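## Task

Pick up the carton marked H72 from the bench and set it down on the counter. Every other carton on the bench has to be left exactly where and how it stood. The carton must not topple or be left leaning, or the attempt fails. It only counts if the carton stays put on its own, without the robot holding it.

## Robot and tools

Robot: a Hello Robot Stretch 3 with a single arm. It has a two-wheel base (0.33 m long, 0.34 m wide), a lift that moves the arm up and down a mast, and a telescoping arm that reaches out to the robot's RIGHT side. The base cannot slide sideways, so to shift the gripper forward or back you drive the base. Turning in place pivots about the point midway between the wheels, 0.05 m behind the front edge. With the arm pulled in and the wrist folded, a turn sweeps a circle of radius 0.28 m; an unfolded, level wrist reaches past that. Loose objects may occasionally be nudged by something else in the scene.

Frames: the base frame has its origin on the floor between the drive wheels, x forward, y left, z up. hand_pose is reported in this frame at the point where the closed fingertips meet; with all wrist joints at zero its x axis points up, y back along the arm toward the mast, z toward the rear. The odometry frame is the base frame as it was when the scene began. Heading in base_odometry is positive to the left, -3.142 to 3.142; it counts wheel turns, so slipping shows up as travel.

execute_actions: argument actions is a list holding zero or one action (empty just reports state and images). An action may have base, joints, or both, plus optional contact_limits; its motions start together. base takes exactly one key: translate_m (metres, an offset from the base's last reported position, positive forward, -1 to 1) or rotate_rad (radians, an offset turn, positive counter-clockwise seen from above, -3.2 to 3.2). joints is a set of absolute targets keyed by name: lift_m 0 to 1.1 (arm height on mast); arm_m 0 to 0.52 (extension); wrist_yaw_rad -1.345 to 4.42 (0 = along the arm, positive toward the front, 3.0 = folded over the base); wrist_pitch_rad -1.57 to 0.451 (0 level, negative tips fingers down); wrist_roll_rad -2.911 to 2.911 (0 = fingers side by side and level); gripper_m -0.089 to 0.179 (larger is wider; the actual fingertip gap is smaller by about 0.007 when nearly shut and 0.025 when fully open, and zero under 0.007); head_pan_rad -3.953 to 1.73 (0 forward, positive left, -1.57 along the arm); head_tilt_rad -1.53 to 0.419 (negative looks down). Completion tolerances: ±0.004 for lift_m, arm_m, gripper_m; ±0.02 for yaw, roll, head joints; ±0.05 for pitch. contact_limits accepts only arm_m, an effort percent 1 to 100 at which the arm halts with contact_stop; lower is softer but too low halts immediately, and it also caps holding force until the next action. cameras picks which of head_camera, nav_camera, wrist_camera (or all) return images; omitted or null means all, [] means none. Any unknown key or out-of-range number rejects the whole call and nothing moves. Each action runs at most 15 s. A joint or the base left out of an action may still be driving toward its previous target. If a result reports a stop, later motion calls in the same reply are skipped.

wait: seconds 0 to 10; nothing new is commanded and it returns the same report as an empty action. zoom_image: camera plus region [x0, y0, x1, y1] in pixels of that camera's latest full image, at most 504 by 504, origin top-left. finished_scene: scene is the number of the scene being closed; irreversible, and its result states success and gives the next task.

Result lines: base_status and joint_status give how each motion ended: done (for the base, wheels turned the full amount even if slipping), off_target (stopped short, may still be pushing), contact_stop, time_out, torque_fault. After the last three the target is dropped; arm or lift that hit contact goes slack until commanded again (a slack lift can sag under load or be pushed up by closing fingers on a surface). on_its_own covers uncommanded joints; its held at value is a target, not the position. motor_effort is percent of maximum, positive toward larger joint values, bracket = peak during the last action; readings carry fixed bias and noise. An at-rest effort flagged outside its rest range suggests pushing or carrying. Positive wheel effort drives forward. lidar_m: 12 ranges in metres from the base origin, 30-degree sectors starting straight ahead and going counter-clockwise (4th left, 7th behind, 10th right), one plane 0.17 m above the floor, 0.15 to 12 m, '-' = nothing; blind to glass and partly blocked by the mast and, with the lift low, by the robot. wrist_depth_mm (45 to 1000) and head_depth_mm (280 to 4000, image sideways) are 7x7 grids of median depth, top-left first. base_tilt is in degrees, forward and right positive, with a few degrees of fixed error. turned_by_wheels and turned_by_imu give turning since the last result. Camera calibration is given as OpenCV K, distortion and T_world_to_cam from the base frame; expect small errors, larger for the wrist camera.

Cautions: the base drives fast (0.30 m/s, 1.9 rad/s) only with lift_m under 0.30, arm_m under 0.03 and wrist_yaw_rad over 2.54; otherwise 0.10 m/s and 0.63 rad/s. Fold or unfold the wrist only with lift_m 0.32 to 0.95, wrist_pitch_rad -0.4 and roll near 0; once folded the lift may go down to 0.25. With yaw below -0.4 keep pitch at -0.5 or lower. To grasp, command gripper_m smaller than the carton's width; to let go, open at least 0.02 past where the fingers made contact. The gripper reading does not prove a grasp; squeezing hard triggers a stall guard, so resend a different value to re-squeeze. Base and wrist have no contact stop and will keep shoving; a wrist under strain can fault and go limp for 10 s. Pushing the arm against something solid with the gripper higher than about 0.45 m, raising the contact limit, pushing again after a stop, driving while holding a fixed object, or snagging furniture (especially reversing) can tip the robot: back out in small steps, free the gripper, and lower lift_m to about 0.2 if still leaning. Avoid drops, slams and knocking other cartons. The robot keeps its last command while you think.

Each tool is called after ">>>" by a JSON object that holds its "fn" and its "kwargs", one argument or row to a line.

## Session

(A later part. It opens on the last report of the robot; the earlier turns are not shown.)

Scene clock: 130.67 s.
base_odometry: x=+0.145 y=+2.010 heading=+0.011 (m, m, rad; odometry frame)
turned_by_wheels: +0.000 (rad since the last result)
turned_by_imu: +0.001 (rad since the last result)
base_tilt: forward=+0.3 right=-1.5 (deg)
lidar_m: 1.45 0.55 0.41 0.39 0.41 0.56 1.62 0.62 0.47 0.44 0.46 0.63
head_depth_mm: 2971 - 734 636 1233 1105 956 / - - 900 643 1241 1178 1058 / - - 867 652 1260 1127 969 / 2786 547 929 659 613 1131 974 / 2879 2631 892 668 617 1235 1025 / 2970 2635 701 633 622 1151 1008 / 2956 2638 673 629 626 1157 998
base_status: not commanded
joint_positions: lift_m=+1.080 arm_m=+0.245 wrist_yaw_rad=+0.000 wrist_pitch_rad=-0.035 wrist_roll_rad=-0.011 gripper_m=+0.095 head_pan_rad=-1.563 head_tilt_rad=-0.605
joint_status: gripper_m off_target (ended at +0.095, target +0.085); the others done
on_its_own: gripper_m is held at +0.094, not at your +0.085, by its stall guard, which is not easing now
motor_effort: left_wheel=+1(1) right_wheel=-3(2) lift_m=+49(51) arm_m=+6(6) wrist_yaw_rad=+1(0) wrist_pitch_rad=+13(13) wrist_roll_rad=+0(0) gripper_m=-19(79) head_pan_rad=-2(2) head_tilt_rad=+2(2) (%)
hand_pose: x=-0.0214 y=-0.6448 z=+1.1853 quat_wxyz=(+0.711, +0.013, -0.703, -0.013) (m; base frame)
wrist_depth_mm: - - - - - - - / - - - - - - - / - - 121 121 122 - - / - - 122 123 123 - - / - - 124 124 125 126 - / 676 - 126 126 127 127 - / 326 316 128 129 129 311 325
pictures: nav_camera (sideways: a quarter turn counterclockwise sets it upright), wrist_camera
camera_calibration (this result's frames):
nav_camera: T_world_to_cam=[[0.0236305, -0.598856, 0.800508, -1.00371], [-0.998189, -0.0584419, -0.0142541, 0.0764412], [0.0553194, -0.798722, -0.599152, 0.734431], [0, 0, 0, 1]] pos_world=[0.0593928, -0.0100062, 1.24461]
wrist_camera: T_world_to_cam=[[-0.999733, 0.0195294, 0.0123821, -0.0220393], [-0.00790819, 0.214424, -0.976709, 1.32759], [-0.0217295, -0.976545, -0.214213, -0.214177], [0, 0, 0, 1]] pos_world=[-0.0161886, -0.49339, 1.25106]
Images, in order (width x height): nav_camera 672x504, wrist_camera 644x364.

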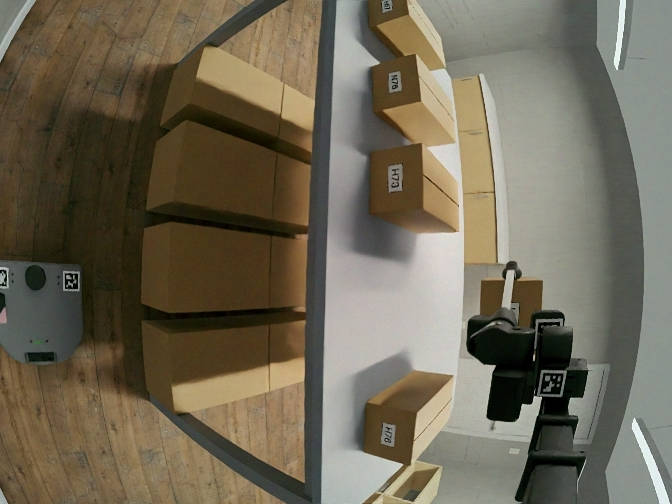

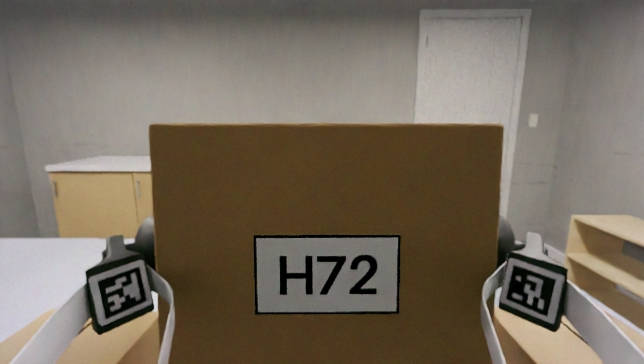

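>>> {"fn": "execute_actions", "kwargs": {
  "actions": [
    {"joints":{"arm_m":0.0,"head_pan_rad":0},"base":{"translate_m":-0.82}}
  ],
  "cameras": []
}}

>>> {"fn": "execute_actions", "kwargs": {
  "actions": [
    {"base":{"rotate_rad":-1.585}}
  ],
  "cameras": []
}}

>>> {"fn": "execute_actions", "kwargs": {
  "actions": [
    {"base":{"translate_m":1.0}}
  ],
  "cameras": []
}}

>>> {"fn": "execute_actions", "kwargs": {
  "actions": [
    {"base":{"translate_m":0.56}}
  ],
  "cameras": []
}}

>>> {"fn": "execute_actions", "kwargs": {
  "actions": [
    {"base":{"rotate_rad":1.03}}
  ],
  "cameras": ["wrist_camera","nav_camera"]
}}

Scene clock: 160.60 s.
base_odometry: x=-0.675 y=+2.001 heading=+0.011 (m, m, rad; odometry frame)
turned_by_wheels: +0.000 (rad since the last result)
turned_by_imu: +0.005 (rad since the last result)
base_tilt: forward=+0.3 right=-1.5 (deg)
lidar_m: 1.48 0.56 0.42 0.40 0.42 0.58 1.26 1.31 1.58 1.29 0.54 0.62
head_depth_mm: 2893 1668 2772 1807 1553 1368 1183 / 2973 3330 3131 2152 1729 1409 1190 / 2993 3377 3202 2245 1743 1420 1197 / 3029 3385 3259 2304 1765 1434 1205 / 2695 2593 2492 2124 1770 1446 1213 / 1531 1498 1457 1426 1393 1339 1189 / 1065 1049 1032 1017 1002 983 964
base_status: done
joint_positions: lift_m=+1.080 arm_m=+0.001 wrist_yaw_rad=+0.000 wrist_pitch_rad=-0.035 wrist_roll_rad=-0.011 gripper_m=+0.095 head_pan_rad=-0.007 head_tilt_rad=-0.605
joint_status: all done
on_its_own: gripper_m is held at +0.094, not at your +0.085, by its stall guard, which is not easing now
motor_effort: left_wheel=+1(2) right_wheel=-2(9) lift_m=+50(50) arm_m=-5(4) wrist_yaw_rad=+1(0) wrist_pitch_rad=+13(13) wrist_roll_rad=+0(0) gripper_m=-20(19) head_pan_rad=+4(36) head_tilt_rad=+2(2) (%)
hand_pose: x=-0.0215 y=-0.4015 z=+1.1853 quat_wxyz=(+0.711, +0.013, -0.703, -0.013) (m; base frame)
wrist_depth_mm: - - - - - - - / - - - - - - - / - - 121 121 122 - - / - - 122 122 123 - - / 949 912 124 124 125 126 - / 570 - 126 126 127 127 - / 503 495 128 129 129 - -
pictures: none
No camera images: the call's "cameras" was empty. Leave "cameras" out to get every camera's image.

Scene clock: 164.07 s.
base_odometry: x=-0.675 y=+2.001 heading=-1.574 (m, m, rad; odometry frame)
turned_by_wheels: -1.585 (rad since the last result)
turned_by_imu: -1.581 (rad since the last result)
base_tilt: forward=+0.3 right=-1.5 (deg)
lidar_m: 1.29 0.54 0.63 1.48 0.56 0.42 0.40 0.42 0.58 1.26 1.31 1.58
head_depth_mm: 2874 3188 2918 2179 1716 1400 1183 / 2844 3220 3140 2235 1733 1409 1191 / 2894 3201 3177 2277 1742 1431 1198 / 2904 3241 3231 2286 1770 1433 1207 / 2904 3227 3286 2211 1722 1440 1215 / 2909 3170 1314 2246 1463 1255 1143 / 2925 2733 981 1657 1435 803 943
base_status: done
joint_positions: lift_m=+1.080 arm_m=+0.001 wrist_yaw_rad=+0.000 wrist_pitch_rad=-0.035 wrist_roll_rad=-0.011 gripper_m=+0.095 head_pan_rad=-0.007 head_tilt_rad=-0.605
joint_status: not commanded
on_its_own: gripper_m is held at +0.094, not at your +0.085, by its stall guard, which is not easing now
motor_effort: left_wheel=+2(6) right_wheel=-3(8) lift_m=+50(50) arm_m=-5(5) wrist_yaw_rad=+0(1) wrist_pitch_rad=+13(13) wrist_roll_rad=+0(0) gripper_m=-19(20) head_pan_rad=+3(2) head_tilt_rad=+3(3) (%)
hand_pose: x=-0.0215 y=-0.4015 z=+1.1853 quat_wxyz=(+0.711, +0.013, -0.703, -0.013) (m; base frame)
wrist_depth_mm: 955 951 941 939 937 708 465 / 980 986 971 976 988 703 469 / - 997 121 121 122 613 467 / - - 122 122 123 578 469 / - - 124 124 125 126 470 / - - 126 126 127 127 447 / - - 128 128 129 578 490
pictures: none
No camera images: the call's "cameras" was empty. Leave "cameras" out to get every camera's image.

Scene clock: 175.30 s.
base_odometry: x=-0.678 y=+1.001 heading=-1.574 (m, m, rad; odometry frame)
turned_by_wheels: +0.000 (rad since the last result)
turned_by_imu: -0.001 (rad since the last result)
base_tilt: forward=+0.3 right=-1.5 (deg)
lidar_m: 2.33 0.42 0.37 0.35 0.37 0.51 1.39 1.45 1.32 1.27 0.95 1.27
head_depth_mm: 1964 2199 2488 2204 1721 1400 1181 / 1986 2211 2508 2228 1727 1406 1190 / 1992 2220 2507 2251 1750 1424 1197 / 2019 2246 2541 2295 1758 1437 1207 / 2025 2248 2544 2313 1772 1442 1212 / 2024 2282 2573 2328 1803 1467 1221 / 2037 2276 2492 2293 1817 1470 1228
base_status: done
joint_positions: lift_m=+1.080 arm_m=+0.001 wrist_yaw_rad=+0.000 wrist_pitch_rad=-0.035 wrist_roll_rad=-0.011 gripper_m=+0.095 head_pan_rad=-0.007 head_tilt_rad=-0.605
joint_status: not commanded
on_its_own: gripper_m is held at +0.094, not at your +0.085, by its stall guard, which is not easing now
motor_effort: left_wheel=+3(5) right_wheel=-3(5) lift_m=+51(50) arm_m=-5(5) wrist_yaw_rad=+0(1) wrist_pitch_rad=+13(13) wrist_roll_rad=+0(0) gripper_m=-20(19) head_pan_rad=+2(3) head_tilt_rad=+3(3) (%)
hand_pose: x=-0.0215 y=-0.4015 z=+1.1853 quat_wxyz=(+0.711, +0.013, -0.703, -0.013) (m; base frame)
wrist_depth_mm: 982 991 969 975 959 949 960 / - - - - 995 - 993 / - - 121 121 122 - - / - - 122 122 123 - - / - - 124 125 125 126 - / - - 126 126 127 127 - / 957 919 128 129 129 - -
pictures: none
No camera images: the call's "cameras" was empty. Leave "cameras" out to get every camera's image.

Scene clock: 182.13 s.
base_odometry: x=-0.679 y=+0.441 heading=-1.573 (m, m, rad; odometry frame)
turned_by_wheels: +0.000 (rad since the last result)
turned_by_imu: -0.001 (rad since the last result)
base_tilt: forward=+0.3 right=-1.5 (deg)
lidar_m: 1.77 1.55 1.73 0.81 0.38 0.50 1.94 1.80 1.33 0.91 0.96 1.31
head_depth_mm: 1492 1675 1887 2059 1710 1403 1184 / 1494 1676 1886 2075 1717 1411 1193 / 1498 1668 1891 2087 1744 1418 1200 / 1526 1708 1917 2123 1760 1434 1206 / 1521 1704 1926 2131 1777 1447 1211 / 1529 1713 1936 2155 1789 1450 1224 / 1536 1718 1944 2185 1820 1464 1230
base_status: done
joint_positions: lift_m=+1.080 arm_m=+0.001 wrist_yaw_rad=+0.000 wrist_pitch_rad=-0.035 wrist_roll_rad=-0.011 gripper_m=+0.095 head_pan_rad=-0.007 head_tilt_rad=-0.605
joint_status: not commanded
on_its_own: gripper_m is held at +0.094, not at your +0.085, by its stall guard, which is not easing now
motor_effort: left_wheel=+1(5) right_wheel=-3(4) lift_m=+50(50) arm_m=-5(5) wrist_yaw_rad=+0(0) wrist_pitch_rad=+13(13) wrist_roll_rad=+0(0) gripper_m=-20(20) head_pan_rad=+3(4) head_tilt_rad=+2(1) (%)
hand_pose: x=-0.0215 y=-0.4015 z=+1.1853 quat_wxyz=(+0.711, +0.013, -0.703, -0.013) (m; base frame)
wrist_depth_mm: 987 985 970 976 974 969 962 / - - - - - 994 989 / - - 121 121 122 - - / - - 122 122 123 - - / - - 124 125 124 126 - / - - 126 126 127 127 - / 964 912 128 128 129 - -
pictures: none
No camera images: the call's "cameras" was empty. Leave "cameras" out to get every camera's image.

Scene clock: 184.70 s.
base_odometry: x=-0.679 y=+0.441 heading=-0.544 (m, m, rad; odometry frame)
turned_by_wheels: +1.030 (rad since the last result)
turned_by_imu: +1.028 (rad since the last result)
base_tilt: forward=+0.3 right=-1.5 (deg)
lidar_m: 1.68 0.91 0.38 0.41 1.09 1.85 1.34 0.91 0.95 1.31 1.77 1.54
head_depth_mm: 2053 1566 1604 1797 1716 1400 1181 / 2309 1746 1864 2047 1725 1410 1191 / 2646 1987 2216 2240 1744 1420 1203 / 3102 2340 2747 2287 1764 1435 1206 / 3292 3452 3136 2308 1780 1443 1212 / 3130 3419 3384 2352 1792 1458 1222 / 2973 3196 3394 2377 1809 1466 1226
base_status: done
joint_positions: lift_m=+1.080 arm_m=+0.001 wrist_yaw_rad=+0.000 wrist_pitch_rad=-0.035 wrist_roll_rad=-0.011 gripper_m=+0.095 head_pan_rad=-0.007 head_tilt_rad=-0.605
joint_status: not commanded
on_its_own: gripper_m is held at +0.094, not at your +0.085, by its stall guard, which is not easing now
motor_effort: left_wheel=+0(4) right_wheel=+2(6) lift_m=+50(50) arm_m=-5(5) wrist_yaw_rad=+1(1) wrist_pitch_rad=+13(13) wrist_roll_rad=+0(0) gripper_m=-21(19) head_pan_rad=+3(4) head_tilt_rad=+3(3) (%)
hand_pose: x=-0.0215 y=-0.4015 z=+1.1853 quat_wxyz=(+0.711, +0.013, -0.703, -0.013) (m; base frame)
wrist_depth_mm: - - - - - - 886 / - - - - - - 910 / - - 121 121 122 - 924 / - - 122 122 122 - 947 / - - 124 124 125 126 951 / - - 126 126 127 127 926 / - - 128 128 129 876 916
pictures: nav_camera (sideways: a quarter turn counterclockwise sets it upright), wrist_camera
camera_calibration (this result's frames):
nav_camera: T_world_to_cam=[[0.59914, 0.0147744, 0.800508, -1.00722], [0.0436782, -0.998944, -0.0142541, 0.0700858], [0.799452, 0.043505, -0.599152, 0.729891], [0, 0, 0, 1]] pos_world=[0.016893, 0.053139, 1.24461]
wrist_camera: T_world_to_cam=[[-0.999731, 0.0196126, 0.0123862, -0.0267848], [-0.00789087, 0.214585, -0.976674, 1.27539], [-0.021813, -0.976508, -0.214372, 0.0236688], [0, 0, 0, 1]] pos_world=[-0.0161974, -0.25004, 1.25104]
Images, in order (width x height): nav_camera 672x504, wrist_camera 644x364.

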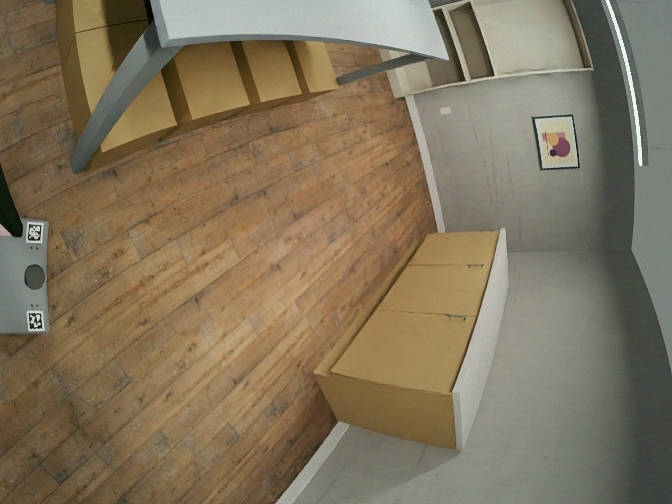

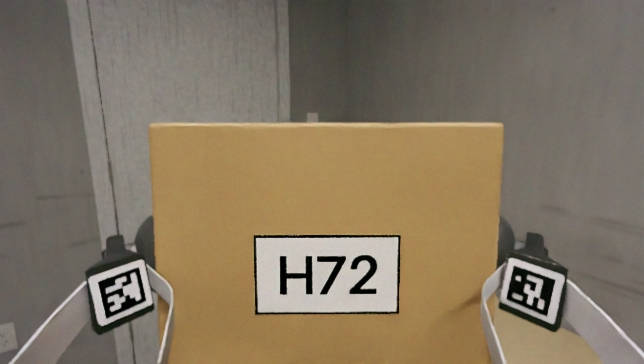

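>>> {"fn": "execute_actions", "kwargs": {
  "actions": [
    {"base":{"translate_m":1.0}}
  ],
  "cameras": []
}}

>>> {"fn": "execute_actions", "kwargs": {
  "actions": [
    {"base":{"translate_m":0.45}}
  ],
  "cameras": []
}}

>>> {"fn": "execute_actions", "kwargs": {
  "actions": [
    {"base":{"rotate_rad":0.545},"joints":{"head_pan_rad":-1.3,"head_tilt_rad":-0.7}}
  ]
}}

Scene clock: 201.73 s.
base_odometry: x=+0.177 y=-0.076 heading=-0.544 (m, m, rad; odometry frame)
turned_by_wheels: +0.000 (rad since the last result)
turned_by_imu: -0.001 (rad since the last result)
base_tilt: forward=+0.3 right=-1.5 (deg)
lidar_m: 0.97 2.56 1.05 0.76 0.73 0.76 1.87 1.73 1.78 1.35 0.71 0.72
head_depth_mm: 1450 1464 942 991 1109 1297 1181 / 1642 1517 1057 1162 1323 1404 1190 / 1873 1558 1227 1408 1646 1426 1198 / 2205 1599 1473 1788 1759 1431 1210 / 2446 1834 1959 2220 1787 1448 1215 / 2327 2559 2828 2356 1794 1453 1224 / 2217 2412 2660 2374 1816 1469 1226
base_status: done
joint_positions: lift_m=+1.080 arm_m=+0.001 wrist_yaw_rad=+0.000 wrist_pitch_rad=-0.035 wrist_roll_rad=-0.011 gripper_m=+0.095 head_pan_rad=-0.007 head_tilt_rad=-0.605
joint_status: not commanded
on_its_own: gripper_m is held at +0.094, not at your +0.085, by its stall guard, which is not easing now
motor_effort: left_wheel=-1(2) right_wheel=+1(7) lift_m=+49(50) arm_m=-5(5) wrist_yaw_rad=+0(1) wrist_pitch_rad=+13(13) wrist_roll_rad=+0(0) gripper_m=-18(19) head_pan_rad=+4(3) head_tilt_rad=+2(3) (%)
hand_pose: x=-0.0215 y=-0.4015 z=+1.1853 quat_wxyz=(+0.711, +0.013, -0.703, -0.013) (m; base frame)
wrist_depth_mm: 814 911 - - - - - / 823 925 - - - - - / 844 923 121 121 122 - - / 850 950 122 122 123 - - / 877 952 124 124 125 126 - / 888 - 126 126 127 127 - / 866 - 128 128 129 - -
pictures: none
No camera images: the call's "cameras" was empty. Leave "cameras" out to get every camera's image.

Scene clock: 207.47 s.
base_odometry: x=+0.562 y=-0.309 heading=-0.544 (m, m, rad; odometry frame)
turned_by_wheels: +0.000 (rad since the last result)
turned_by_imu: -0.001 (rad since the last result)
base_tilt: forward=+0.3 right=-1.5 (deg)
lidar_m: 0.65 2.23 2.10 1.00 0.96 0.99 2.31 2.11 1.55 0.49 0.47 0.48
head_depth_mm: 1181 1249 891 666 719 814 934 / 1341 1386 908 745 861 1001 1167 / 1537 1546 924 917 1072 1318 1197 / 1799 1598 1022 1156 1416 1432 1204 / 2061 2182 1230 1567 1732 1443 1215 / 1985 2137 2316 2337 1798 1450 1224 / 1877 2052 2263 2389 1816 1469 1230
base_status: done
joint_positions: lift_m=+1.080 arm_m=+0.001 wrist_yaw_rad=+0.000 wrist_pitch_rad=-0.035 wrist_roll_rad=-0.011 gripper_m=+0.095 head_pan_rad=-0.007 head_tilt_rad=-0.605
joint_status: not commanded
on_its_own: gripper_m is held at +0.094, not at your +0.085, by its stall guard, which is not easing now
motor_effort: left_wheel=+0(1) right_wheel=+1(6) lift_m=+50(50) arm_m=-5(5) wrist_yaw_rad=+0(0) wrist_pitch_rad=+13(13) wrist_roll_rad=+0(0) gripper_m=-19(20) head_pan_rad=+4(3) head_tilt_rad=+2(2) (%)
hand_pose: x=-0.0215 y=-0.4015 z=+1.1853 quat_wxyz=(+0.711, +0.013, -0.703, -0.013) (m; base frame)
wrist_depth_mm: 645 715 815 955 - - - / 658 733 855 992 - - - / 678 728 121 121 122 - - / 684 729 122 122 123 - - / 698 753 124 124 125 126 - / 670 - 126 126 127 127 - / 509 486 128 129 129 - -
pictures: none
No camera images: the call's "cameras" was empty. Leave "cameras" out to get every camera's image.

Scene clock: 209.30 s.
base_odometry: x=+0.562 y=-0.309 heading=+0.001 (m, m, rad; odometry frame)
turned_by_wheels: +0.545 (rad since the last result)
turned_by_imu: +0.544 (rad since the last result)
base_tilt: forward=+0.3 right=-1.5 (deg)
lidar_m: 2.23 2.10 0.99 0.95 0.99 2.32 2.10 1.52 0.48 0.47 0.48 0.66
head_depth_mm: - 294 - 572 639 770 1073 / 869 306 726 577 654 819 1099 / 907 998 769 599 688 874 1133 / 934 1021 779 610 728 937 1161 / 965 1059 793 638 761 1007 1174 / 994 1093 804 652 817 1095 1181 / 1027 1134 812 682 875 1192 1184
base_status: done
joint_positions: lift_m=+1.080 arm_m=+0.001 wrist_yaw_rad=+0.000 wrist_pitch_rad=-0.035 wrist_roll_rad=-0.011 gripper_m=+0.095 head_pan_rad=-1.293 head_tilt_rad=-0.691
joint_status: all done
on_its_own: gripper_m is held at +0.094, not at your +0.085, by its stall guard, which is not easing now
motor_effort: left_wheel=-1(4) right_wheel=+2(7) lift_m=+50(50) arm_m=-5(5) wrist_yaw_rad=+1(0) wrist_pitch_rad=+13(13) wrist_roll_rad=+0(0) gripper_m=-20(20) head_pan_rad=-3(36) head_tilt_rad=-6(24) (%)
hand_pose: x=-0.0215 y=-0.4015 z=+1.1853 quat_wxyz=(+0.711, +0.013, -0.703, -0.013) (m; base frame)
wrist_depth_mm: 757 771 771 777 771 787 777 / 789 783 798 805 787 800 801 / 802 819 121 121 122 821 826 / 831 838 122 122 123 844 849 / 854 857 124 124 125 126 869 / 665 - 126 126 127 127 908 / 509 486 128 129 129 945 956
pictures: head_camera (sideways: a quarter turn clockwise sets it upright), nav_camera (sideways: a quarter turn counterclockwise sets it upright), wrist_camera
camera_calibration (this result's frames):
head_camera: T_world_to_cam=[[-0.134205, 0.655331, -0.743324, 0.992538], [0.962502, 0.264657, 0.0595509, -0.0748976], [0.235752, -0.707458, -0.666276, 0.826618], [0, 0, 0, 1]] pos_world=[0.0104163, -0.0458211, 1.29299]
nav_camera: T_world_to_cam=[[0.200999, -0.635037, 0.745874, -0.93358], [-0.946735, -0.321477, -0.018578, 0.0817546], [0.251579, -0.702411, -0.665828, 0.819967], [0, 0, 0, 1]] pos_world=[0.0587623, 0.00937825, 1.24381]
wrist_camera: T_world_to_cam=[[-0.999731, 0.0196128, 0.0123854, -0.0267838], [-0.00789006, 0.214584, -0.976674, 1.27538], [-0.021813, -0.976509, -0.214372, 0.0236713], [0, 0, 0, 1]] pos_world=[-0.0161974, -0.250037, 1.25104]
Images, in order (width x height): head_camera 896x504, nav_camera 672x504, wrist_camera 644x364.

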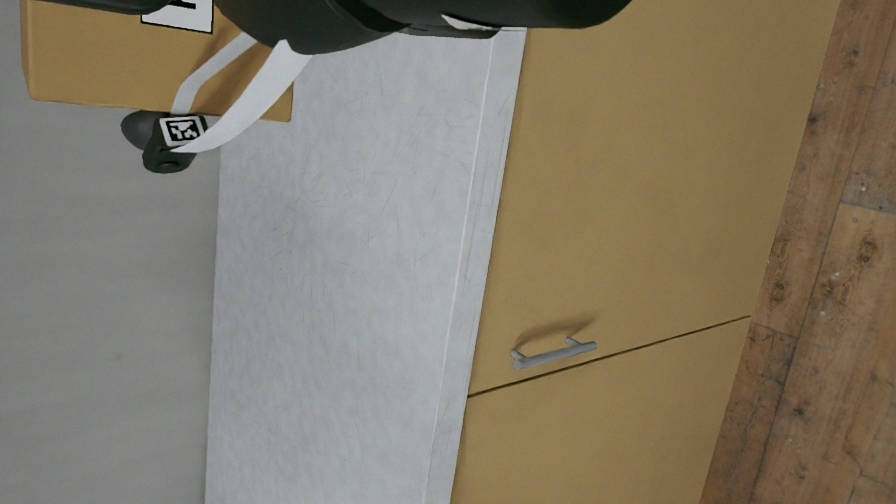

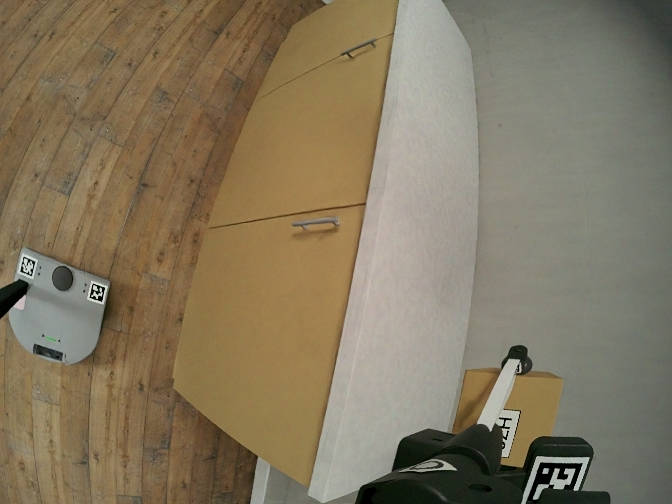

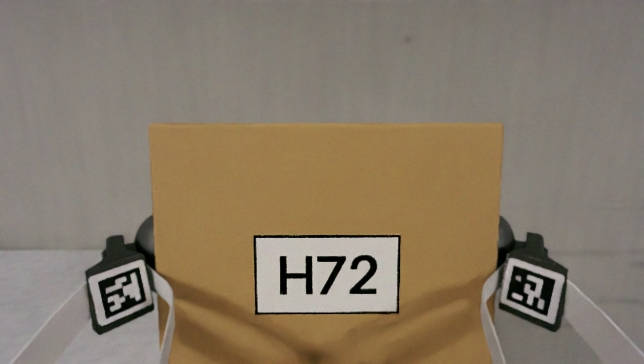

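>>> {"fn": "execute_actions", "kwargs": {
  "actions": [
    {"base":{"translate_m":0.15},"joints":{"arm_m":0.22,"lift_m":0.92}}
  ],
  "cameras": []
}}

>>> {"fn": "execute_actions", "kwargs": {
  "actions": [
    {"joints":{"lift_m":0.865}}
  ],
  "cameras": ["head_camera","wrist_camera"]
}}

Scene clock: 220.83 s.
base_odometry: x=+0.712 y=-0.309 heading=+0.001 (m, m, rad; odometry frame)
turned_by_wheels: +0.000 (rad since the last result)
turned_by_imu: +0.000 (rad since the last result)
base_tilt: forward=+0.3 right=-1.5 (deg)
lidar_m: 2.08 1.96 0.99 0.96 0.99 1.35 2.27 1.53 0.48 0.46 0.48 0.66
head_depth_mm: 854 600 - 540 621 768 1075 / 880 963 692 576 652 816 1103 / 904 997 766 585 686 871 1132 / 934 1023 778 611 719 934 1163 / 962 1057 790 640 767 1007 1170 / 997 1091 802 651 815 1089 1179 / 1026 1133 815 682 870 1191 1185
base_status: done
joint_positions: lift_m=+0.920 arm_m=+0.220 wrist_yaw_rad=+0.000 wrist_pitch_rad=-0.036 wrist_roll_rad=-0.011 gripper_m=+0.095 head_pan_rad=-1.293 head_tilt_rad=-0.691
joint_status: all done
on_its_own: gripper_m is held at +0.094, not at your +0.085, by its stall guard, which is not easing now
motor_effort: left_wheel=-2(2) right_wheel=+1(7) lift_m=+32(41) arm_m=+5(7) wrist_yaw_rad=+0(0) wrist_pitch_rad=+13(13) wrist_roll_rad=+0(0) gripper_m=-19(20) head_pan_rad=-3(3) head_tilt_rad=-6(7) (%)
hand_pose: x=-0.0214 y=-0.6198 z=+1.0257 quat_wxyz=(+0.711, +0.013, -0.703, -0.013) (m; base frame)
wrist_depth_mm: 562 562 566 570 573 571 574 / 576 583 582 583 576 583 593 / 604 596 121 121 121 598 613 / 621 616 122 122 123 615 634 / 505 487 124 125 125 126 645 / 353 - 126 126 127 127 354 / 269 257 128 128 129 246 269
pictures: none
No camera images: the call's "cameras" was empty. Leave "cameras" out to get every camera's image.

Scene clock: 222.17 s.
base_odometry: x=+0.712 y=-0.309 heading=+0.001 (m, m, rad; odometry frame)
turned_by_wheels: +0.000 (rad since the last result)
turned_by_imu: +0.000 (rad since the last result)
base_tilt: forward=+0.3 right=-1.5 (deg)
lidar_m: 2.08 1.96 1.00 0.96 0.99 1.35 2.27 1.52 0.48 0.47 0.48 0.66
head_depth_mm: 859 745 568 - 636 768 1074 / 880 968 683 574 652 817 1100 / 908 996 767 585 687 872 1132 / 936 1024 779 611 719 931 1160 / 962 1055 789 640 767 1004 1176 / 995 1094 802 652 817 1088 1176 / 1026 1131 815 683 870 1191 1187
base_status: not commanded
joint_positions: lift_m=+0.865 arm_m=+0.220 wrist_yaw_rad=+0.000 wrist_pitch_rad=-0.028 wrist_roll_rad=-0.011 gripper_m=+0.095 head_pan_rad=-1.293 head_tilt_rad=-0.691
joint_status: all done
on_its_own: gripper_m is held at +0.094, not at your +0.085, by its stall guard, which is not easing now
motor_effort: left_wheel=+0(1) right_wheel=+2(1) lift_m=+33(33) arm_m=+6(5) wrist_yaw_rad=+0(1) wrist_pitch_rad=+10(13) wrist_roll_rad=+0(0) gripper_m=-20(20) head_pan_rad=-3(2) head_tilt_rad=-7(6) (%)
hand_pose: x=-0.0214 y=-0.6201 z=+0.9728 quat_wxyz=(+0.711, +0.010, -0.703, -0.010) (m; base frame)
wrist_depth_mm: 562 564 565 569 571 574 577 / 582 584 585 583 590 588 596 / 594 596 118 118 118 599 611 / 609 504 120 120 120 500 623 / 365 321 123 123 124 125 363 / 268 - 126 126 127 127 251 / 187 182 130 130 131 174 191
pictures: head_camera (sideways: a quarter turn clockwise sets it upright), wrist_camera
camera_calibration (this result's frames):
head_camera: T_world_to_cam=[[-0.134042, 0.655454, -0.743245, 0.992434], [0.962579, 0.264376, 0.0595497, -0.0748966], [0.235528, -0.70745, -0.666364, 0.826733], [0, 0, 0, 1]] pos_world=[0.0104029, -0.0458213, 1.29299]
wrist_camera: T_world_to_cam=[[-0.999735, 0.0194921, 0.0122275, -0.0197306], [-0.00793106, 0.206929, -0.978324, 1.11164], [-0.0215998, -0.978162, -0.20672, -0.243813], [0, 0, 0, 1]] pos_world=[-0.0161752, -0.468135, 1.03739]
Images, in order (width x height): head_camera 896x504, wrist_camera 644x364.

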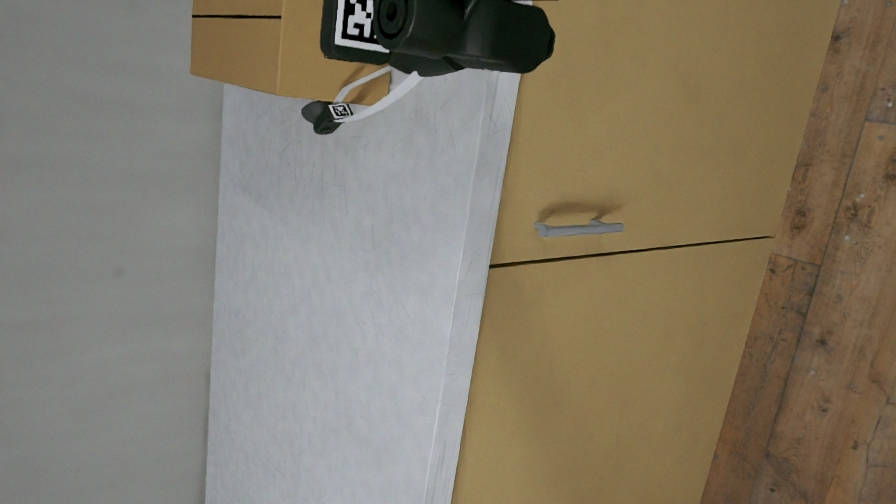

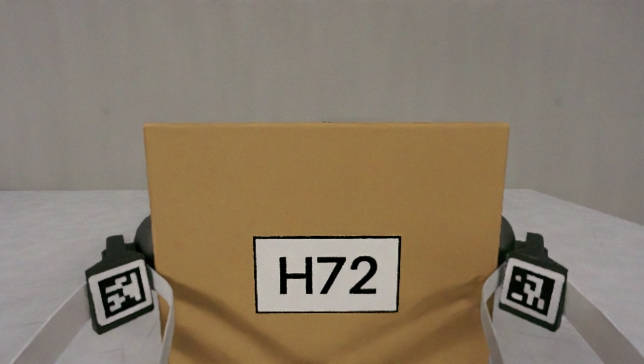

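>>> {"fn": "execute_actions", "kwargs": {
  "actions": [
    {"joints":{"lift_m":0.86,"gripper_m":0.179}}
  ],
  "cameras": []
}}

>>> {"fn": "execute_actions", "kwargs": {
  "actions": [
    {"joints":{"arm_m":0.08}}
  ],
  "cameras": ["wrist_camera"]
}}

>>> {"fn": "finished_scene", "kwargs": {
  "scene": 1
}}

Scene clock: 228.07 s.
base_odometry: x=+0.712 y=-0.309 heading=+0.001 (m, m, rad; odometry frame)
turned_by_wheels: +0.000 (rad since the last result)
turned_by_imu: +0.001 (rad since the last result)
base_tilt: forward=+0.3 right=-1.5 (deg)
lidar_m: 2.08 1.96 0.99 0.96 0.99 1.35 2.28 1.52 0.48 0.47 0.48 0.66
head_depth_mm: 855 903 565 - 641 768 1074 / 880 968 682 574 653 817 1103 / 906 995 768 585 686 871 1136 / 931 1019 780 609 718 934 1161 / 960 1053 788 640 767 1007 1173 / 992 1097 803 651 815 1088 1179 / 1026 1132 813 682 870 1190 1189
base_status: not commanded
joint_positions: lift_m=+0.860 arm_m=+0.220 wrist_yaw_rad=+0.000 wrist_pitch_rad=-0.024 wrist_roll_rad=-0.011 gripper_m=+0.179 head_pan_rad=-1.293 head_tilt_rad=-0.691
joint_status: all done
motor_effort: left_wheel=-1(1) right_wheel=+1(1) lift_m=+32(31) arm_m=+5(6) wrist_yaw_rad=+0(0) wrist_pitch_rad=+9(10) wrist_roll_rad=+0(0) gripper_m=+0(87) head_pan_rad=-2(2) head_tilt_rad=-6(7) (%)
hand_pose: x=-0.0214 y=-0.6202 z=+0.9688 quat_wxyz=(+0.711, +0.009, -0.703, -0.009) (m; base frame)
wrist_depth_mm: 567 571 565 566 570 573 573 / 579 578 586 582 584 592 591 / 598 597 164 165 163 600 613 / 613 492 117 118 118 120 625 / 356 122 121 122 122 123 358 / 261 126 125 125 126 127 260 / 177 176 129 129 130 169 177
pictures: none
No camera images: the call's "cameras" was empty. Leave "cameras" out to get every camera's image.

Scene clock: 230.37 s.
base_odometry: x=+0.712 y=-0.309 heading=+0.001 (m, m, rad; odometry frame)
turned_by_wheels: +0.000 (rad since the last result)
turned_by_imu: +0.000 (rad since the last result)
base_tilt: forward=+0.3 right=-1.5 (deg)
lidar_m: 2.08 1.96 0.99 0.96 0.99 1.35 2.27 1.52 0.49 0.47 0.48 0.66
head_depth_mm: 857 903 580 607 - - 1072 / 882 969 695 576 666 831 1103 / 907 995 768 583 687 869 1133 / 936 1022 778 609 719 933 1163 / 961 1055 790 641 769 1005 1173 / 995 1090 802 651 816 1093 1177 / 1024 1132 815 682 870 1193 1182
base_status: not commanded
joint_positions: lift_m=+0.860 arm_m=+0.080 wrist_yaw_rad=+0.000 wrist_pitch_rad=-0.023 wrist_roll_rad=-0.011 gripper_m=+0.179 head_pan_rad=-1.293 head_tilt_rad=-0.691
joint_status: all done
motor_effort: left_wheel=-1(1) right_wheel=+1(1) lift_m=+32(33) arm_m=-5(5) wrist_yaw_rad=+0(0) wrist_pitch_rad=+8(9) wrist_roll_rad=+0(0) gripper_m=+0(1) head_pan_rad=-3(3) head_tilt_rad=-7(5) (%)
hand_pose: x=-0.0214 y=-0.4810 z=+0.9691 quat_wxyz=(+0.711, +0.008, -0.703, -0.008) (m; base frame)
wrist_depth_mm: 696 697 698 696 705 705 694 / 713 716 720 722 719 729 733 / 737 734 743 255 738 742 748 / 669 675 499 258 496 758 770 / 358 394 303 267 301 357 359 / 263 244 244 244 245 244 263 / 178 186 186 185 186 186 178
pictures: wrist_camera
camera_calibration (this result's frames):
wrist_camera: T_world_to_cam=[[-0.999735, 0.0195608, 0.0121331, -0.0222735], [-0.00793218, 0.202053, -0.979342, 1.07786], [-0.0216083, -0.979179, -0.201845, -0.113754], [0, 0, 0, 1]] pos_world=[-0.0161758, -0.328735, 1.0329]
Images, in order (width x height): wrist_camera 644x364.

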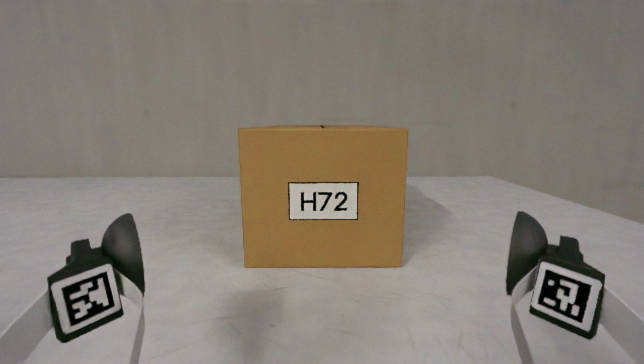

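The scene is finished: the task was done.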